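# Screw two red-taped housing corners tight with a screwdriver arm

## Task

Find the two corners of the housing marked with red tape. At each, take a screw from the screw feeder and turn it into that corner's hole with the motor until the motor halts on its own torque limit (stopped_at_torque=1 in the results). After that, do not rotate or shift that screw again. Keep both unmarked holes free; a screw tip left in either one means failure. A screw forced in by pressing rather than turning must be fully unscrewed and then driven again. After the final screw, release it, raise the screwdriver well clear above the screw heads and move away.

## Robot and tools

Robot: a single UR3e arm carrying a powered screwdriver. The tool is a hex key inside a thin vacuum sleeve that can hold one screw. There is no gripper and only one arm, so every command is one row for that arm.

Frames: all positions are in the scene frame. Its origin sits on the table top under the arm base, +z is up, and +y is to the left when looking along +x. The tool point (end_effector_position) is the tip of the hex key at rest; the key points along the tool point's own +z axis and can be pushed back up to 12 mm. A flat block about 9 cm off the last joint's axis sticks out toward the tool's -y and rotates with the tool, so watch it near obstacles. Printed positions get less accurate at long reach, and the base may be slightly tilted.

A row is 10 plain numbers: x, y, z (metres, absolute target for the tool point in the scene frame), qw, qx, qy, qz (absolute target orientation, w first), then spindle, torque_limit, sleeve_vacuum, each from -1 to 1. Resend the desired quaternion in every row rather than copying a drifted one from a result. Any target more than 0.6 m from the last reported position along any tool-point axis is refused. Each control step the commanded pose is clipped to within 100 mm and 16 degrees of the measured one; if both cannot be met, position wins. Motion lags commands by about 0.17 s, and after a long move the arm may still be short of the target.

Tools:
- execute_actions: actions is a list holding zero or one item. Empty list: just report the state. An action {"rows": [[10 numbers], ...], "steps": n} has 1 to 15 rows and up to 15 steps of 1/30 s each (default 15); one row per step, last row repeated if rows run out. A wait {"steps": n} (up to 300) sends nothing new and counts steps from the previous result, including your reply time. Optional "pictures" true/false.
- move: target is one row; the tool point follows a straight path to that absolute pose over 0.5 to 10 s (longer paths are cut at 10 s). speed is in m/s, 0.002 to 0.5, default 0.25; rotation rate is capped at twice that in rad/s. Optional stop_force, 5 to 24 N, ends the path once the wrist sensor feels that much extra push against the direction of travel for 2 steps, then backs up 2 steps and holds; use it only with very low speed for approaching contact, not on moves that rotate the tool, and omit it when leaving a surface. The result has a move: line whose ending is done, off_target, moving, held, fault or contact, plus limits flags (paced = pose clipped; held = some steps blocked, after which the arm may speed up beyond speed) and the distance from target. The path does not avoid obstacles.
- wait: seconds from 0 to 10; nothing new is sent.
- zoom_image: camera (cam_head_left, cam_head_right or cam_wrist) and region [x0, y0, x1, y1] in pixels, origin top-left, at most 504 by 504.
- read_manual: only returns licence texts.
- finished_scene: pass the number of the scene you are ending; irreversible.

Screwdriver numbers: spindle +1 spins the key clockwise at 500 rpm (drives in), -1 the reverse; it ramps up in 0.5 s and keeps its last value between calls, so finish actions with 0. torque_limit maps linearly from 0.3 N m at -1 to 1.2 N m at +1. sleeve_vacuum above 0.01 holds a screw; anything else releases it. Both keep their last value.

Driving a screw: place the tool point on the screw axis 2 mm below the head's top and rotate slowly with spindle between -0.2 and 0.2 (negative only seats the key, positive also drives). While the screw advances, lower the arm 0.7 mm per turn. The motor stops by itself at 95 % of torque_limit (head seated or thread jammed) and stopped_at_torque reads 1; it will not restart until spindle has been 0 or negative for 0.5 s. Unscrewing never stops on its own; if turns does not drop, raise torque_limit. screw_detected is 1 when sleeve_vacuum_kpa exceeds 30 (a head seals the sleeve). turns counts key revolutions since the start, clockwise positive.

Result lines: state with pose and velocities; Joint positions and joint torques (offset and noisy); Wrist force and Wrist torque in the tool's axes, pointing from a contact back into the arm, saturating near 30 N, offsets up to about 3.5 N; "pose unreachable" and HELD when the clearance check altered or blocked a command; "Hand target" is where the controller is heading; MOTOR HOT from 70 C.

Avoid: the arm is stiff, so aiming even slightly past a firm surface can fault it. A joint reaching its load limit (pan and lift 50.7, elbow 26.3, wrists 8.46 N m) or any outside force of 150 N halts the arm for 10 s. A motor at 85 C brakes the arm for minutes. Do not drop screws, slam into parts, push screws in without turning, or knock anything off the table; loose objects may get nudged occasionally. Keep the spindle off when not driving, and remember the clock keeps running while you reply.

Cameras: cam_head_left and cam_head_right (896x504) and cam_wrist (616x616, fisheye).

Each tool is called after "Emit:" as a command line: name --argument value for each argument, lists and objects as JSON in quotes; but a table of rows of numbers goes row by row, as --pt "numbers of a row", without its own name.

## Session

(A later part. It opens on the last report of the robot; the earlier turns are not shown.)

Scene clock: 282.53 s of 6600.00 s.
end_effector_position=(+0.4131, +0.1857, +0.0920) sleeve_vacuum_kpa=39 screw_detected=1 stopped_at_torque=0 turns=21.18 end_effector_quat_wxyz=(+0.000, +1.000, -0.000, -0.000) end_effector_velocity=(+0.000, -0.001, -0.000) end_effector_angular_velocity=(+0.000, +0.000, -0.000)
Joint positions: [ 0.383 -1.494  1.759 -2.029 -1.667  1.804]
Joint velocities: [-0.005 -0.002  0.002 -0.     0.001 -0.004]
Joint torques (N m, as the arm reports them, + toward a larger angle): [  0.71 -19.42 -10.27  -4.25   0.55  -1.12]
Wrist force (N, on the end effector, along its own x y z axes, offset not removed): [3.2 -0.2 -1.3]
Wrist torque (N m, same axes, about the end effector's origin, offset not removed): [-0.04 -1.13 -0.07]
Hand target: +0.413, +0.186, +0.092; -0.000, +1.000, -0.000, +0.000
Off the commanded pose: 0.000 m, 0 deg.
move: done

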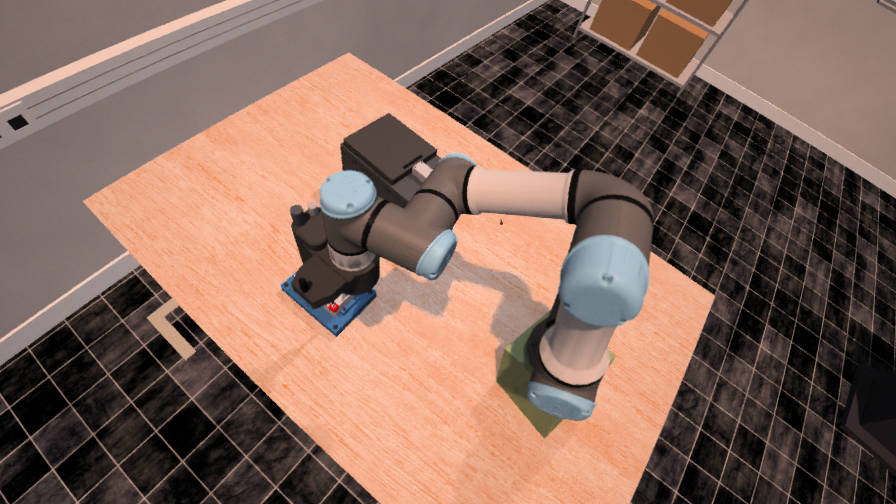

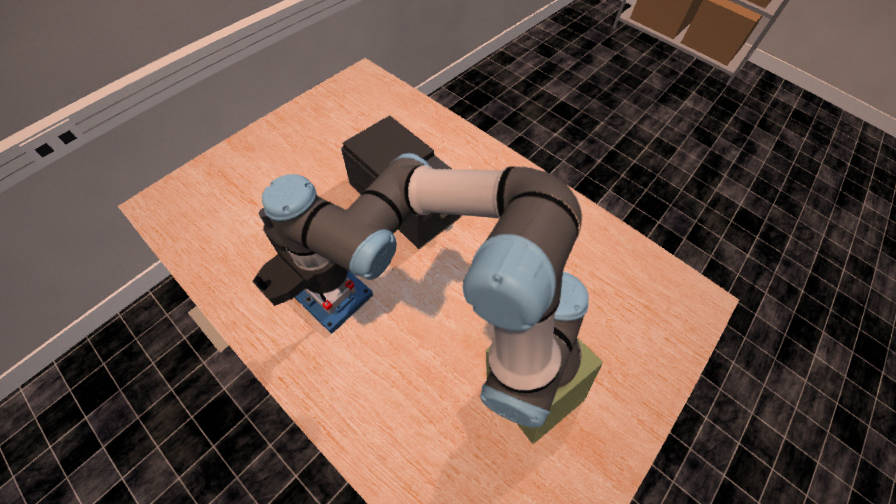

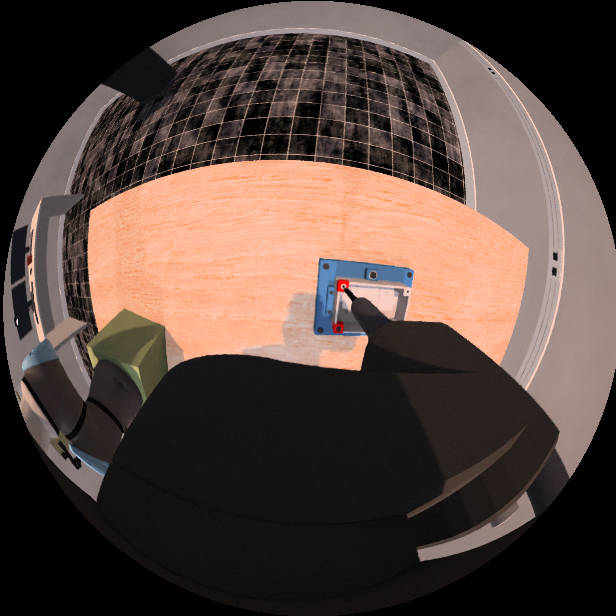

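Aligned (246,222). Descend.

Emit:
move --target '[0.4131, 0.1856, 0.080, 0,1,0,0, 0, 0, 1]' --speed 0.03

Emit:
execute_actions --actions '[{"rows": [[0.4131,0.1856,0.0795,0,1,0,0,0,0,1],[0.4131,0.1856,0.079,0,1,0,0,0,0,1],[0.4131,0.1856,0.0785,0,1,0,0,0,0,1],[0.4131,0.1856,0.078,0,1,0,0,0,0,1],[0.4131,0.1856,0.0776,0,1,0,0,0,0,1],[0.4131,0.1856,0.0772,0,1,0,0,0,0,1],[0.4131,0.1856,0.0768,0,1,0,0,0,0,1],[0.4131,0.1856,0.0764,0,1,0,0,0,0,1],[0.4131,0.1856,0.076,0,1,0,0,0,0,1],[0.4131,0.1856,0.0755,0,1,0,0,0,0,1],[0.4131,0.1856,0.075,0,1,0,0,0,0,1]], "steps": 15}]'

Emit:
execute_actions --actions '[{"steps": 5}]'

Emit:
zoom_image --camera "cam_wrist" --region '[334,279,354,299]'

Scene clock: 290.43 s of 6600.00 s.
end_effector_position=(+0.4131, +0.1856, +0.0802) sleeve_vacuum_kpa=39 screw_detected=1 stopped_at_torque=0 turns=21.18 end_effector_quat_wxyz=(+0.000, +1.000, -0.000, -0.000) end_effector_velocity=(+0.000, -0.000, -0.002) end_effector_angular_velocity=(-0.000, -0.000, -0.001)
Joint positions: [ 0.379 -1.473  1.792 -2.084 -1.666  1.8  ]
Joint velocities: [-0.001  0.003  0.006 -0.009 -0.    -0.   ]
Joint torques (N m, as the arm reports them, + toward a larger angle): [  0.48 -14.53 -10.08  -4.33   0.52  -1.25]
Wrist force (N, on the end effector, along its own x y z axes, offset not removed): [2.1 1.8 -1.4]
Wrist torque (N m, same axes, about the end effector's origin, offset not removed): [0.56 -0.62 -0.17]
Hand target: +0.413, +0.186, +0.080; +0.000, +1.000, -0.000, -0.000
Off the commanded pose: 0.000 m, 0 deg.
After step 90, 4.13 s passed at rest.
move: done

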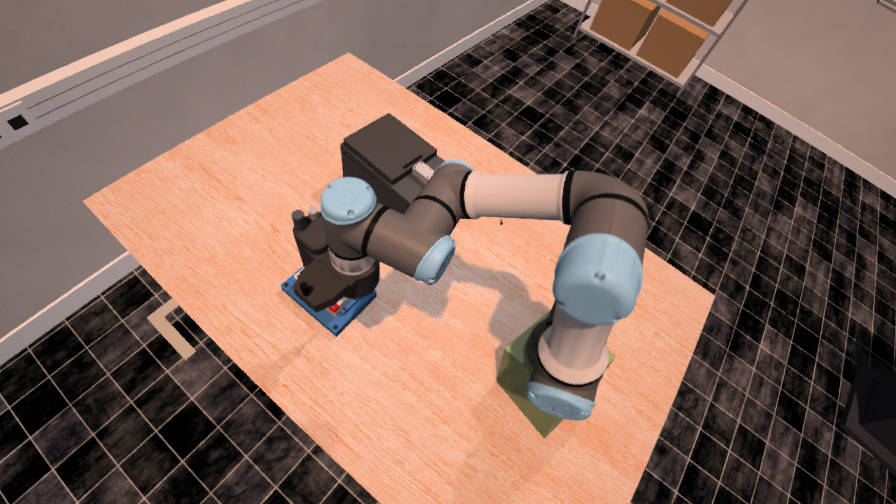

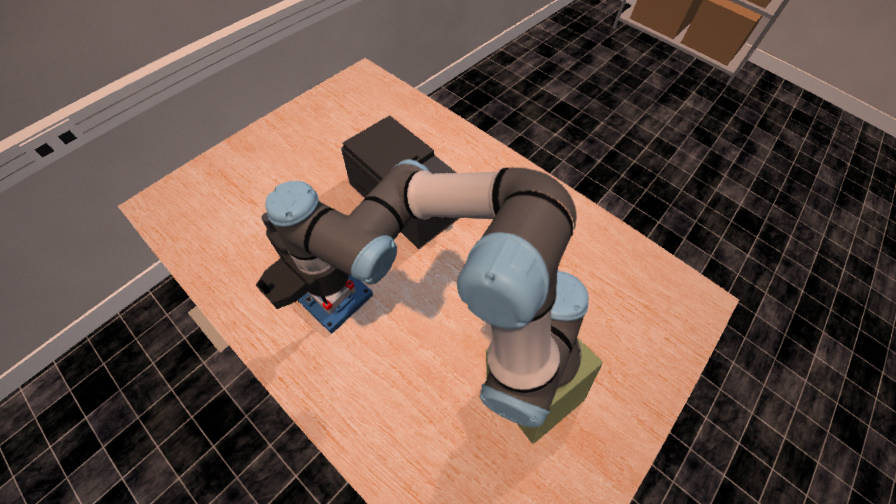

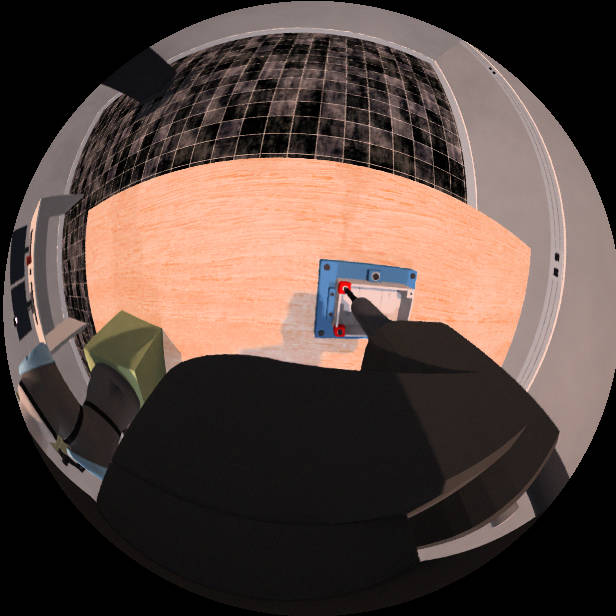

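Scene clock: 290.93 s of 6600.00 s.
end_effector_position=(+0.4131, +0.1856, +0.0754) sleeve_vacuum_kpa=40 screw_detected=1 stopped_at_torque=0 turns=21.18 end_effector_quat_wxyz=(+0.000, +1.000, -0.000, +0.000) end_effector_velocity=(-0.000, -0.001, -0.005) end_effector_angular_velocity=(-0.001, +0.001, -0.001)
Joint positions: [ 0.377 -1.464  1.805 -2.106 -1.666  1.799]
Joint velocities: [-0.002  0.009  0.014 -0.023 -0.    -0.001]
Joint torques (N m, as the arm reports them, + toward a larger angle): [  0.04 -12.85  -8.2   -3.55   0.52  -1.16]
Wrist force (N, on the end effector, along its own x y z axes, offset not removed): [0.4 -1.2 -5.9]
Wrist torque (N m, same axes, about the end effector's origin, offset not removed): [-0.36 -0.35 0.04]
Hand target: +0.413, +0.186, +0.075; +0.000, +1.000, -0.000, -0.000
Off the commanded pose: 0.000 m, 0 deg.
Steps of this call (steps 1 to 15: all 15 steps of this action). Readings (end_effector_position | what the end effector reports):
1: (+0.4131, +0.1856, +0.0801) | sleeve_vacuum_kpa=39 screw_detected=1 stopped_at_torque=0 turns=21.18
2: (+0.4131, +0.1856, +0.0800) | sleeve_vacuum_kpa=39 screw_detected=1 stopped_at_torque=0 turns=21.18
4: (+0.4131, +0.1856, +0.0795) | sleeve_vacuum_kpa=39 screw_detected=1 stopped_at_torque=0 turns=21.18
8: (+0.4132, +0.1856, +0.0780) | sleeve_vacuum_kpa=40 screw_detected=1 stopped_at_torque=0 turns=21.18
15: the state above

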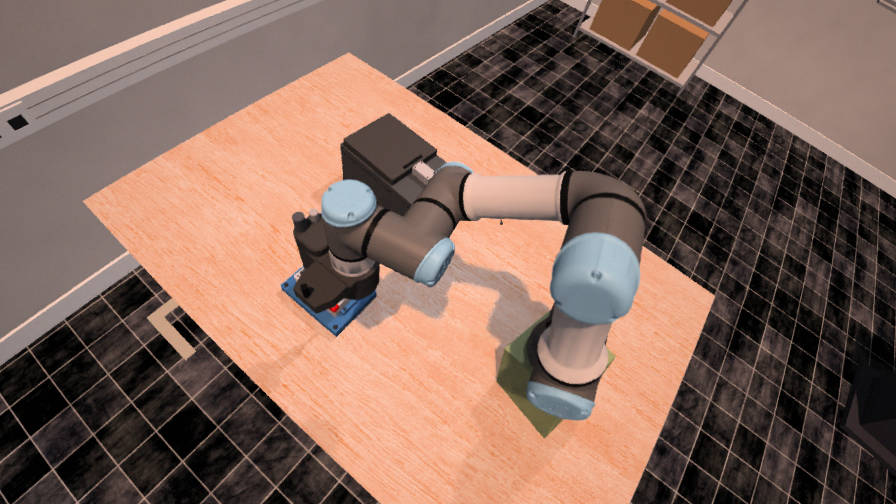

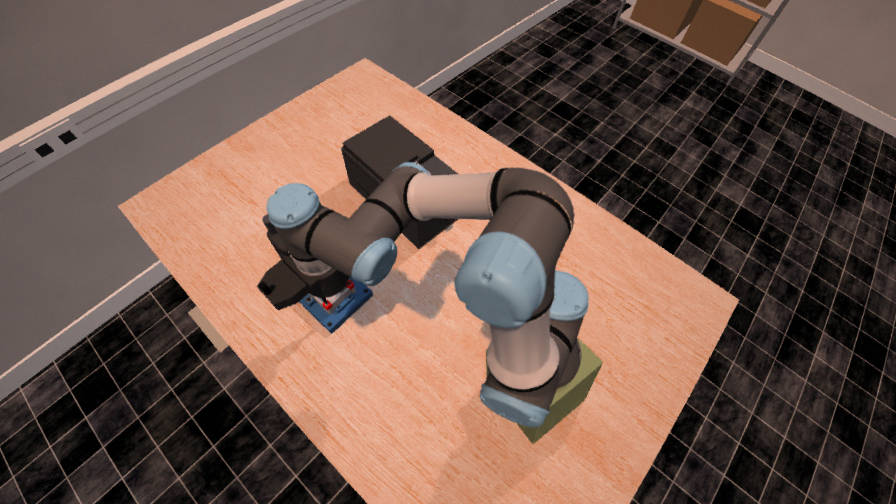

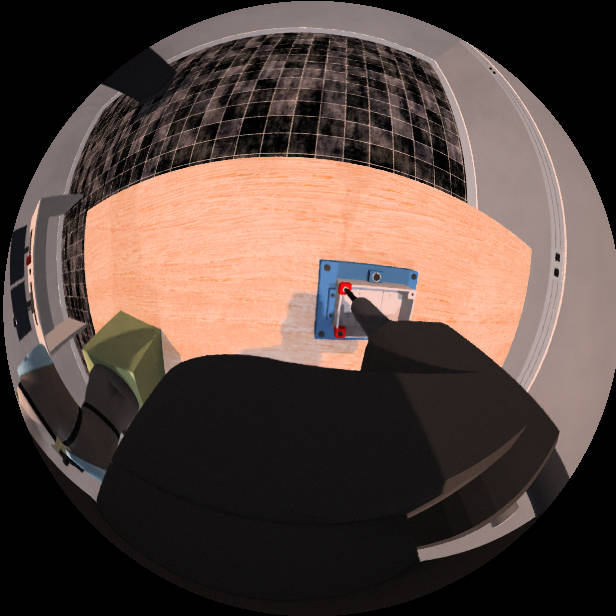

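Scene clock: 291.10 s of 6600.00 s.
end_effector_position=(+0.4131, +0.1856, +0.0751) sleeve_vacuum_kpa=40 screw_detected=1 stopped_at_torque=0 turns=21.18 end_effector_quat_wxyz=(+0.000, +1.000, -0.000, -0.000) end_effector_velocity=(-0.000, -0.001, -0.001) end_effector_angular_velocity=(-0.001, +0.001, -0.001)
Joint positions: [ 0.377 -1.463  1.806 -2.108 -1.666  1.799]
Joint velocities: [-0.001  0.001  0.003 -0.003 -0.    -0.001]
Joint torques (N m, as the arm reports them, + toward a larger angle): [ -0.05 -12.45  -8.04  -3.5    0.53  -1.16]
Wrist force (N, on the end effector, along its own x y z axes, offset not removed): [0.6 0.2 -6.4]
Wrist torque (N m, same axes, about the end effector's origin, offset not removed): [0.12 -0.39 -0.09]
Hand target: +0.413, +0.186, +0.075; +0.000, +1.000, -0.000, -0.000
Off the commanded pose: 0.000 m, 0 deg.
Steps of this call (steps 1 to 5: nothing new was sent). Readings (end_effector_position | what the end effector reports):
1: (+0.4131, +0.1856, +0.0753) | sleeve_vacuum_kpa=40 screw_detected=1 stopped_at_torque=0 turns=21.18
2: (+0.4131, +0.1856, +0.0752) | sleeve_vacuum_kpa=40 screw_detected=1 stopped_at_torque=0 turns=21.18
4: (+0.4131, +0.1856, +0.0751) | sleeve_vacuum_kpa=40 screw_detected=1 stopped_at_torque=0 turns=21.18
5: the state above

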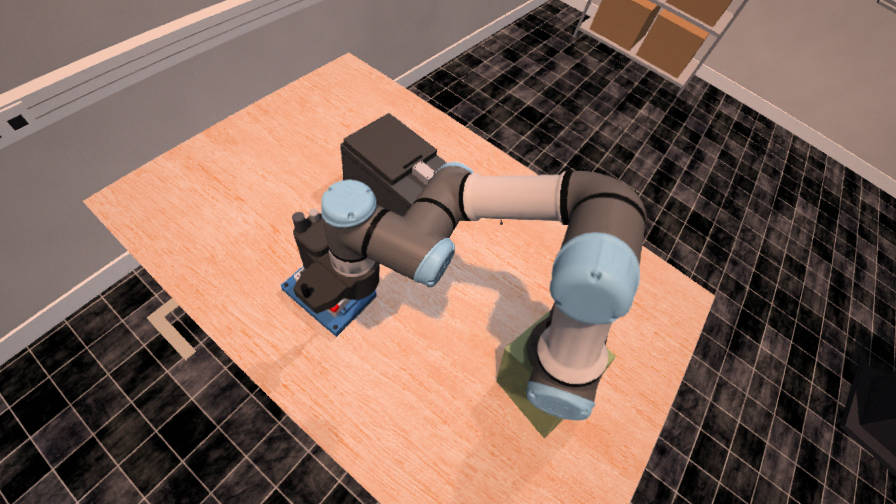

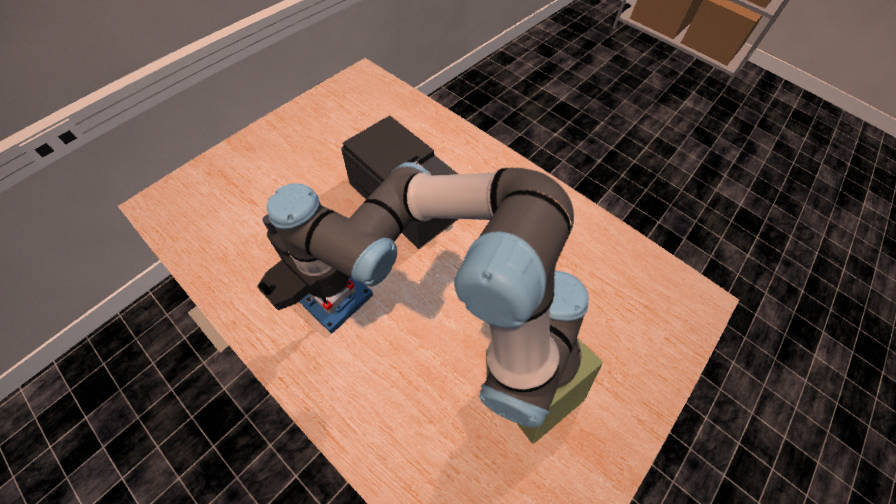

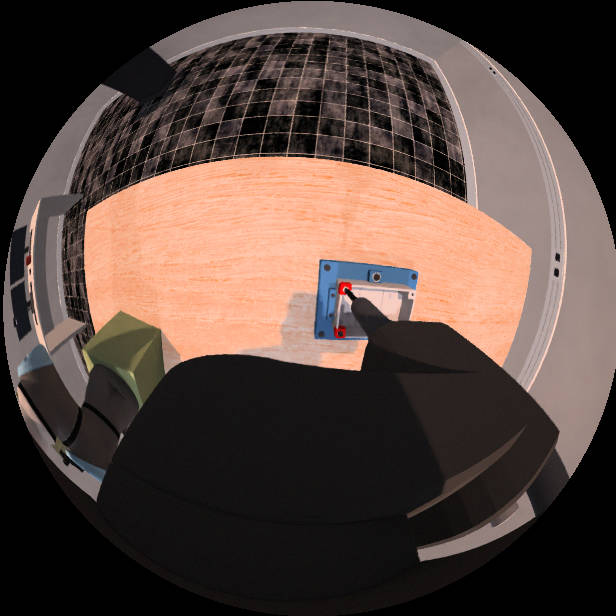

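Region (334, 279, 354, 299) of cam_wrist's 616x616 image, scaled by 25.200, with more detail than that image has.

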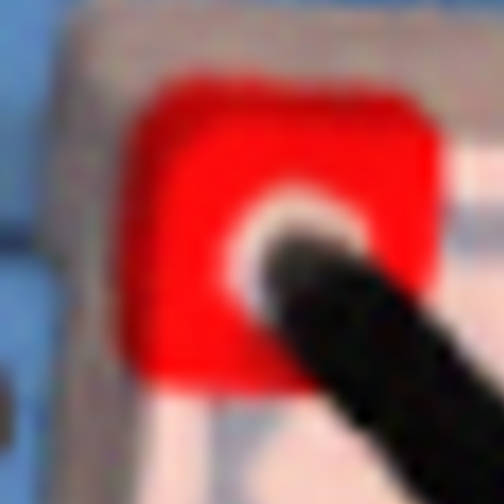

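Emit:
execute_actions --actions '[{"rows": [[0.413,0.1856,0.0752,0,1,0,0,0.2,0,1]], "steps": 15}]' --pictures false

Emit:
execute_actions --actions '[{"rows": [[0.413,0.1856,0.075,0,1,0,0,0.2,0,1]], "steps": 10}]' --pictures false

Emit:
move --target '[0.413, 0.1856, 0.0675, 0,1,0,0, 0.6, 0, 1]' --speed 0.0037

Emit:
execute_actions --actions '[{"rows": [[0.413,0.1856,0.067,0,1,0,0,0.6,0,1],[0.413,0.1856,0.067,0,1,0,0,0.6,0,1],[0.413,0.1856,0.067,0,1,0,0,0.6,0,1],[0.413,0.1856,0.067,0,1,0,0,0.6,0,1],[0.413,0.1856,0.067,0,1,0,0,0.6,0,1],[0.413,0.1856,0.067,0,1,0,0,0.6,0,1],[0.413,0.1856,0.067,0,1,0,0,0.6,0,1],[0.413,0.1856,0.067,0,1,0,0,0.6,0,1],[0.413,0.1856,0.067,0,1,0,0,0.6,0,1],[0.413,0.1856,0.067,0,1,0,0,0.6,0,1],[0.413,0.1856,0.067,0,1,0,0,0.6,0,1],[0.413,0.1856,0.067,0,1,0,0,0.6,0,1],[0.413,0.1856,0.067,0,1,0,0,0.6,0,1],[0.413,0.1856,0.067,0,1,0,0,0,0,1]], "steps": 14}]' --pictures false

Scene clock: 298.50 s of 6600.00 s.
end_effector_position=(+0.4130, +0.1856, +0.0752) sleeve_vacuum_kpa=40 screw_detected=1 stopped_at_torque=0 turns=21.96 end_effector_quat_wxyz=(+0.000, +1.000, -0.000, -0.000) end_effector_velocity=(+0.000, -0.001, -0.000) end_effector_angular_velocity=(-0.000, +0.000, -0.002)
Joint positions: [ 0.377 -1.464  1.806 -2.107 -1.666  1.799]
Joint velocities: [-0.001 -0.     0.     0.    -0.     0.001]
Joint torques (N m, as the arm reports them, + toward a larger angle): [  6.33 -17.57  -8.06  -1.69   0.22   1.07]
Wrist force (N, on the end effector, along its own x y z axes, offset not removed): [2.0 1.4 -5.5]
Wrist torque (N m, same axes, about the end effector's origin, offset not removed): [0.28 -0.61 -0.18]
Hand target: +0.413, +0.186, +0.075; -0.000, +1.000, +0.000, -0.000
Off the commanded pose: 0.000 m, 0 deg.
Steps of this call (steps 1 to 90: nothing new was sent; then 3.90 s passed at rest; steps 91 to 105: all 15 steps of this action). Readings (end_effector_position | what the end effector reports):
91: (+0.4131, +0.1856, +0.0750) | sleeve_vacuum_kpa=40 screw_detected=1 stopped_at_torque=0 turns=21.20
92: (+0.4131, +0.1856, +0.0750) | sleeve_vacuum_kpa=40 screw_detected=1 stopped_at_torque=0 turns=21.23
94: (+0.4132, +0.1856, +0.0751) | sleeve_vacuum_kpa=40 screw_detected=1 stopped_at_torque=0 turns=21.35
98: (+0.4131, +0.1856, +0.0752) | sleeve_vacuum_kpa=40 screw_detected=1 stopped_at_torque=0 turns=21.57
105: the state above

Scene clock: 298.83 s of 6600.00 s.
end_effector_position=(+0.4130, +0.1856, +0.0750) sleeve_vacuum_kpa=40 screw_detected=1 stopped_at_torque=0 turns=22.51 end_effector_quat_wxyz=(-0.000, +1.000, -0.000, -0.000) end_effector_velocity=(-0.000, +0.001, -0.000) end_effector_angular_velocity=(+0.001, +0.000, +0.001)
Joint positions: [ 0.377 -1.464  1.806 -2.108 -1.666  1.799]
Joint velocities: [ 0.001  0.     0.    -0.001  0.001  0.   ]
Joint torques (N m, as the arm reports them, + toward a larger angle): [  6.2  -12.1   -7.94  -3.33   0.06   0.7 ]
Wrist force (N, on the end effector, along its own x y z axes, offset not removed): [1.2 0.1 -5.1]
Wrist torque (N m, same axes, about the end effector's origin, offset not removed): [0.07 -0.27 -0.07]
Hand target: +0.413, +0.186, +0.075; +0.000, +1.000, -0.000, -0.000
Off the commanded pose: 0.000 m, 0 deg.
Steps of this call (steps 1 to 10: all 10 steps of this action). Readings (end_effector_position | what the end effector reports):
1: (+0.4130, +0.1856, +0.0752) | sleeve_vacuum_kpa=40 screw_detected=1 stopped_at_torque=0 turns=22.01
2: (+0.4130, +0.1856, +0.0752) | sleeve_vacuum_kpa=40 screw_detected=1 stopped_at_torque=0 turns=22.07
4: (+0.4129, +0.1856, +0.0751) | sleeve_vacuum_kpa=40 screw_detected=1 stopped_at_torque=0 turns=22.18
8: (+0.4130, +0.1856, +0.0750) | sleeve_vacuum_kpa=40 screw_detected=1 stopped_at_torque=0 turns=22.40
10: the state above

Scene clock: 301.30 s of 6600.00 s.
end_effector_position=(+0.4130, +0.1856, +0.0676) sleeve_vacuum_kpa=40 screw_detected=1 stopped_at_torque=0 turns=33.79 end_effector_quat_wxyz=(+0.000, +1.000, -0.000, -0.000) end_effector_velocity=(+0.000, -0.000, -0.000) end_effector_angular_velocity=(-0.000, -0.001, +0.001)
Joint positions: [ 0.375 -1.448  1.825 -2.143 -1.665  1.797]
Joint velocities: [-0.     0.001  0.001 -0.003 -0.    -0.002]
Joint torques (N m, as the arm reports them, + toward a larger angle): [  0.2  -13.41  -7.56  -3.42   0.69  -1.23]
Wrist force (N, on the end effector, along its own x y z axes, offset not removed): [3.4 -0.2 -5.1]
Wrist torque (N m, same axes, about the end effector's origin, offset not removed): [-0.03 -0.81 0.04]
Hand target: +0.413, +0.186, +0.068; -0.000, +1.000, -0.000, -0.000
Off the commanded pose: 0.000 m, 0 deg.
move: done

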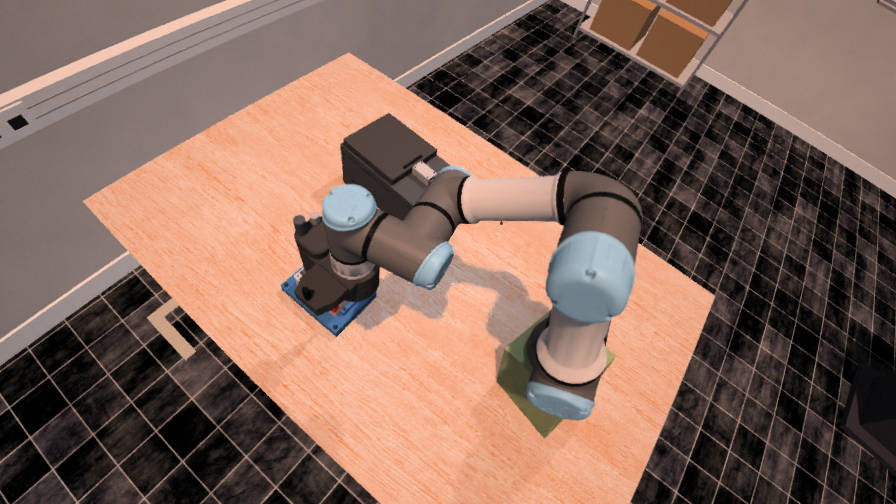

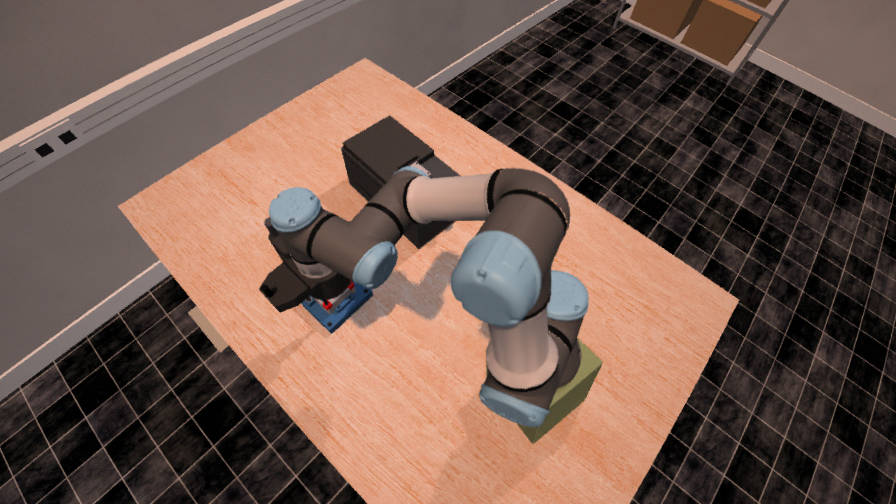

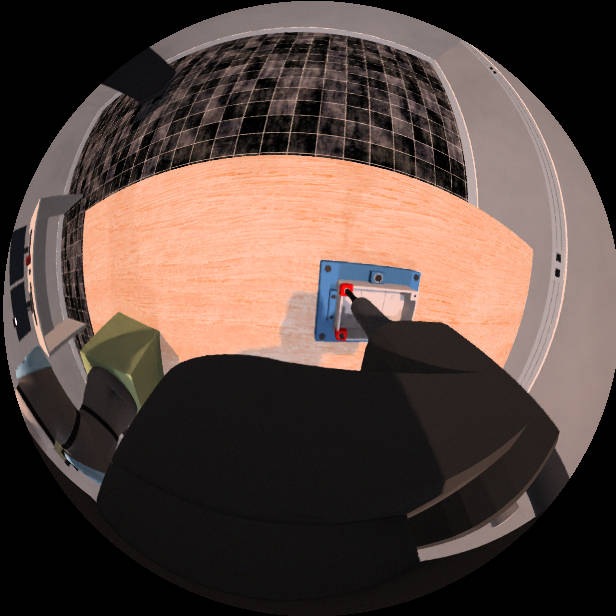

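Scene clock: 301.77 s of 6600.00 s.
end_effector_position=(+0.4130, +0.1856, +0.0670) sleeve_vacuum_kpa=40 screw_detected=1 stopped_at_torque=1 turns=35.01 end_effector_quat_wxyz=(-0.000, +1.000, +0.000, -0.000) end_effector_velocity=(+0.000, +0.000, +0.000) end_effector_angular_velocity=(+0.000, -0.000, -0.001)
Joint positions: [ 0.375 -1.447  1.827 -2.145 -1.665  1.796]
Joint velocities: [ 0.     0.     0.    -0.001  0.     0.001]
Joint torques (N m, as the arm reports them, + toward a larger angle): [ -0.03 -12.76  -7.99  -3.41   0.65   0.65]
Wrist force (N, on the end effector, along its own x y z axes, offset not removed): [2.4 0.0 -4.0]
Wrist torque (N m, same axes, about the end effector's origin, offset not removed): [-0.04 -0.54 -0.01]
Hand target: +0.413, +0.186, +0.067; -0.000, +1.000, +0.000, -0.000
Off the commanded pose: 0.000 m, 0 deg.
Steps of this call (steps 1 to 14: all 14 steps of this action). Readings (end_effector_position | what the end effector reports):
1: (+0.4130, +0.1856, +0.0675) | sleeve_vacuum_kpa=40 screw_detected=1 stopped_at_torque=0 turns=33.96
2: (+0.4130, +0.1856, +0.0674) | sleeve_vacuum_kpa=40 screw_detected=1 stopped_at_torque=0 turns=34.12
4: (+0.4130, +0.1856, +0.0672) | sleeve_vacuum_kpa=40 screw_detected=1 stopped_at_torque=0 turns=34.46
8: (+0.4130, +0.1856, +0.0670) | sleeve_vacuum_kpa=40 screw_detected=1 stopped_at_torque=0 turns=35.01
14: the state above

Emit:
move --target '[0.413, 0.1856, 0.085, 0,1,0,0, 0, 0, 0]' --speed 0.04

Emit:
move --target '[0.40, 0.12, 0.19, 0,1,0,0, 0, 0, 0]' --speed 0.2

Emit:
finished_scene --scene 2

Scene clock: 304.97 s of 6600.00 s.
end_effector_position=(+0.4130, +0.1856, +0.0848) sleeve_vacuum_kpa=0 screw_detected=0 stopped_at_torque=1 turns=35.01 end_effector_quat_wxyz=(-0.000, +1.000, +0.000, +0.000) end_effector_velocity=(-0.000, +0.000, +0.002) end_effector_angular_velocity=(-0.000, +0.001, -0.000)
Joint positions: [ 0.38  -1.482  1.78  -2.063 -1.666  1.802]
Joint velocities: [ 0.001 -0.002 -0.007  0.01  -0.     0.002]
Joint torques (N m, as the arm reports them, + toward a larger angle): [  6.6  -19.36 -15.21  -2.53  -0.96   1.07]
Wrist force (N, on the end effector, along its own x y z axes, offset not removed): [0.8 -2.0 -1.2]
Wrist torque (N m, same axes, about the end effector's origin, offset not removed): [-0.60 -0.28 0.05]
Hand target: +0.413, +0.186, +0.085; -0.000, +1.000, +0.000, +0.000
Off the commanded pose: 0.000 m, 0 deg.
move: done

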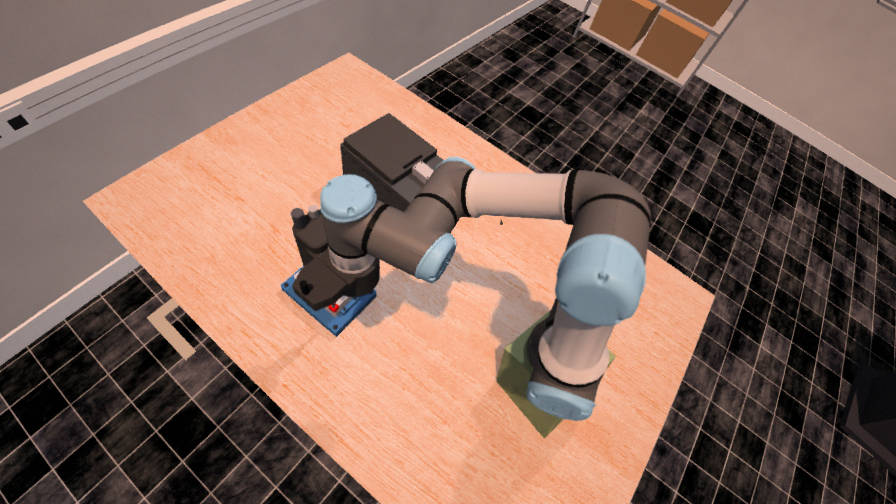

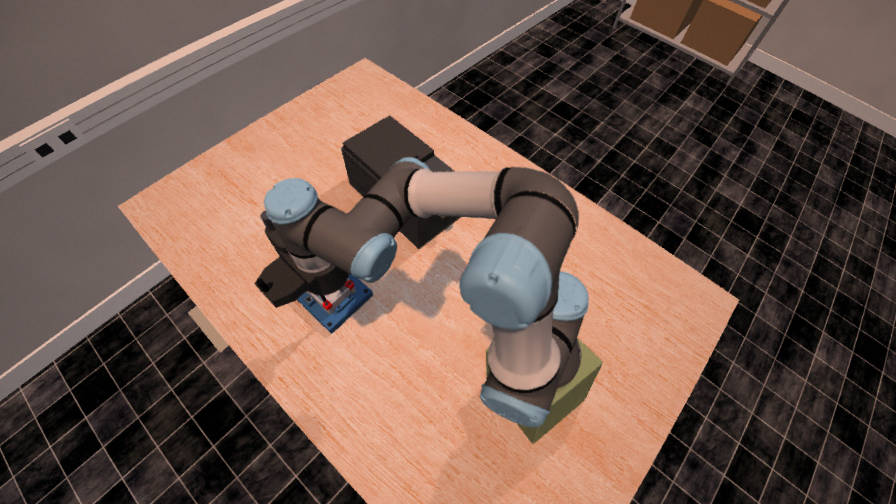

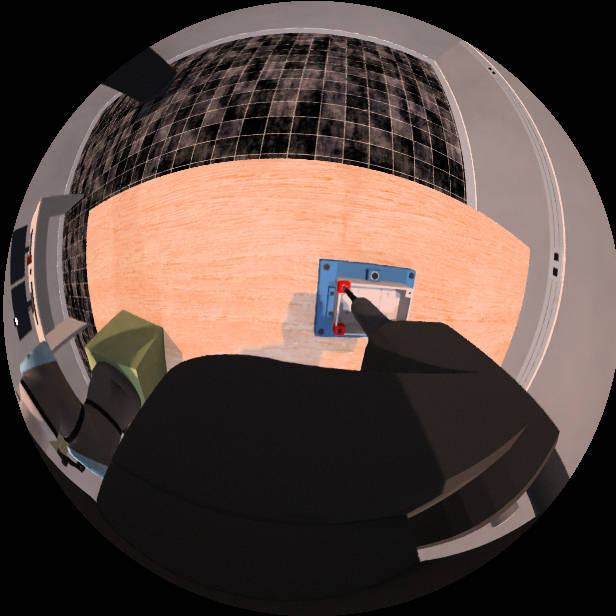

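Scene clock: 306.17 s of 6600.00 s.
end_effector_position=(+0.4000, +0.1202, +0.1898) sleeve_vacuum_kpa=0 screw_detected=0 stopped_at_torque=1 turns=35.01 end_effector_quat_wxyz=(-0.000, +1.000, -0.000, +0.000) end_effector_velocity=(-0.000, -0.000, +0.001) end_effector_angular_velocity=(+0.001, +0.003, +0.002)
Joint positions: [ 0.179 -1.79   1.582 -1.573 -1.626  1.604]
Joint velocities: [-0.004  0.002 -0.01   0.011  0.002 -0.006]
Joint torques (N m, as the arm reports them, + toward a larger angle): [ -0.53 -11.87 -16.46  -2.61   0.72  -1.23]
Wrist force (N, on the end effector, along its own x y z axes, offset not removed): [3.3 1.0 -2.7]
Wrist torque (N m, same axes, about the end effector's origin, offset not removed): [0.33 -1.18 -0.11]
Hand target: +0.400, +0.120, +0.190; -0.000, +1.000, -0.000, +0.000
Off the commanded pose: 0.000 m, 0 deg.
move: done

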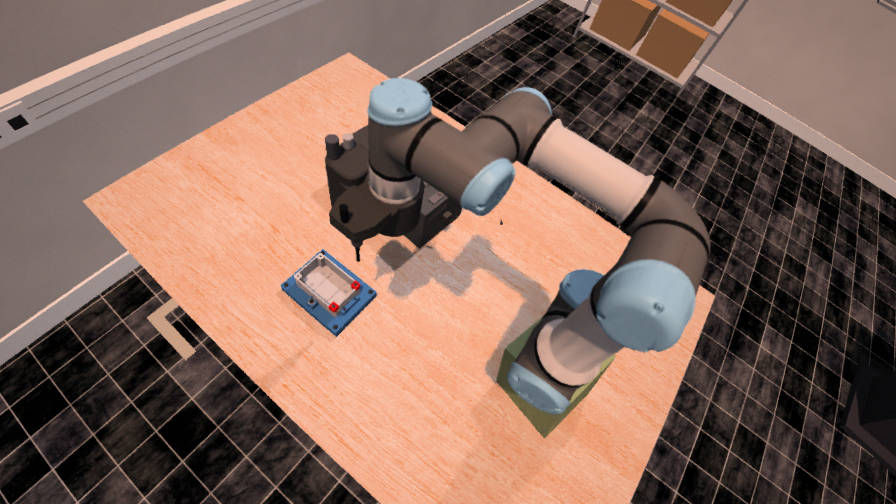

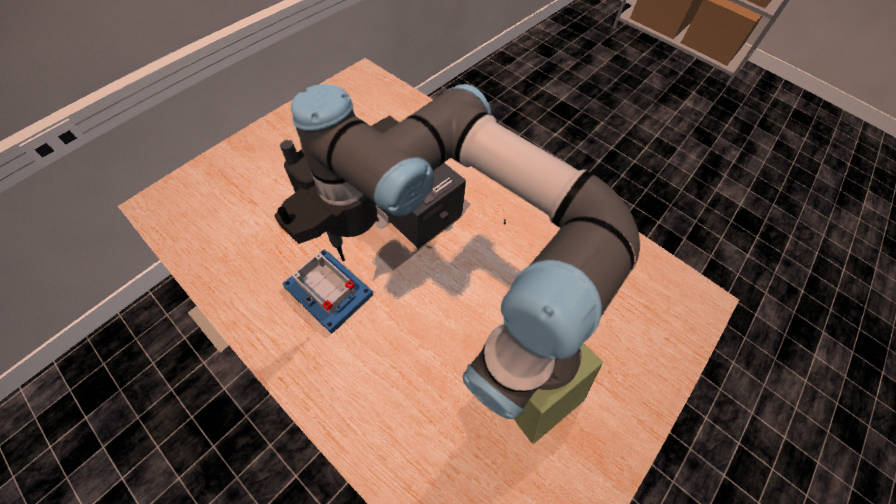

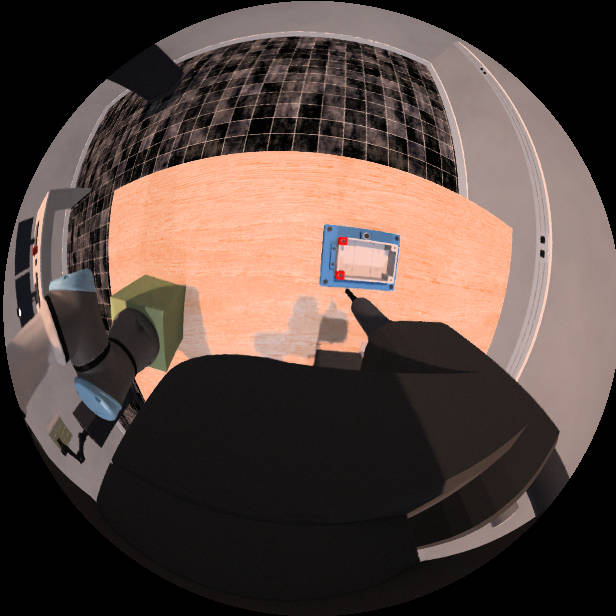

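The scene is finished: the task was done.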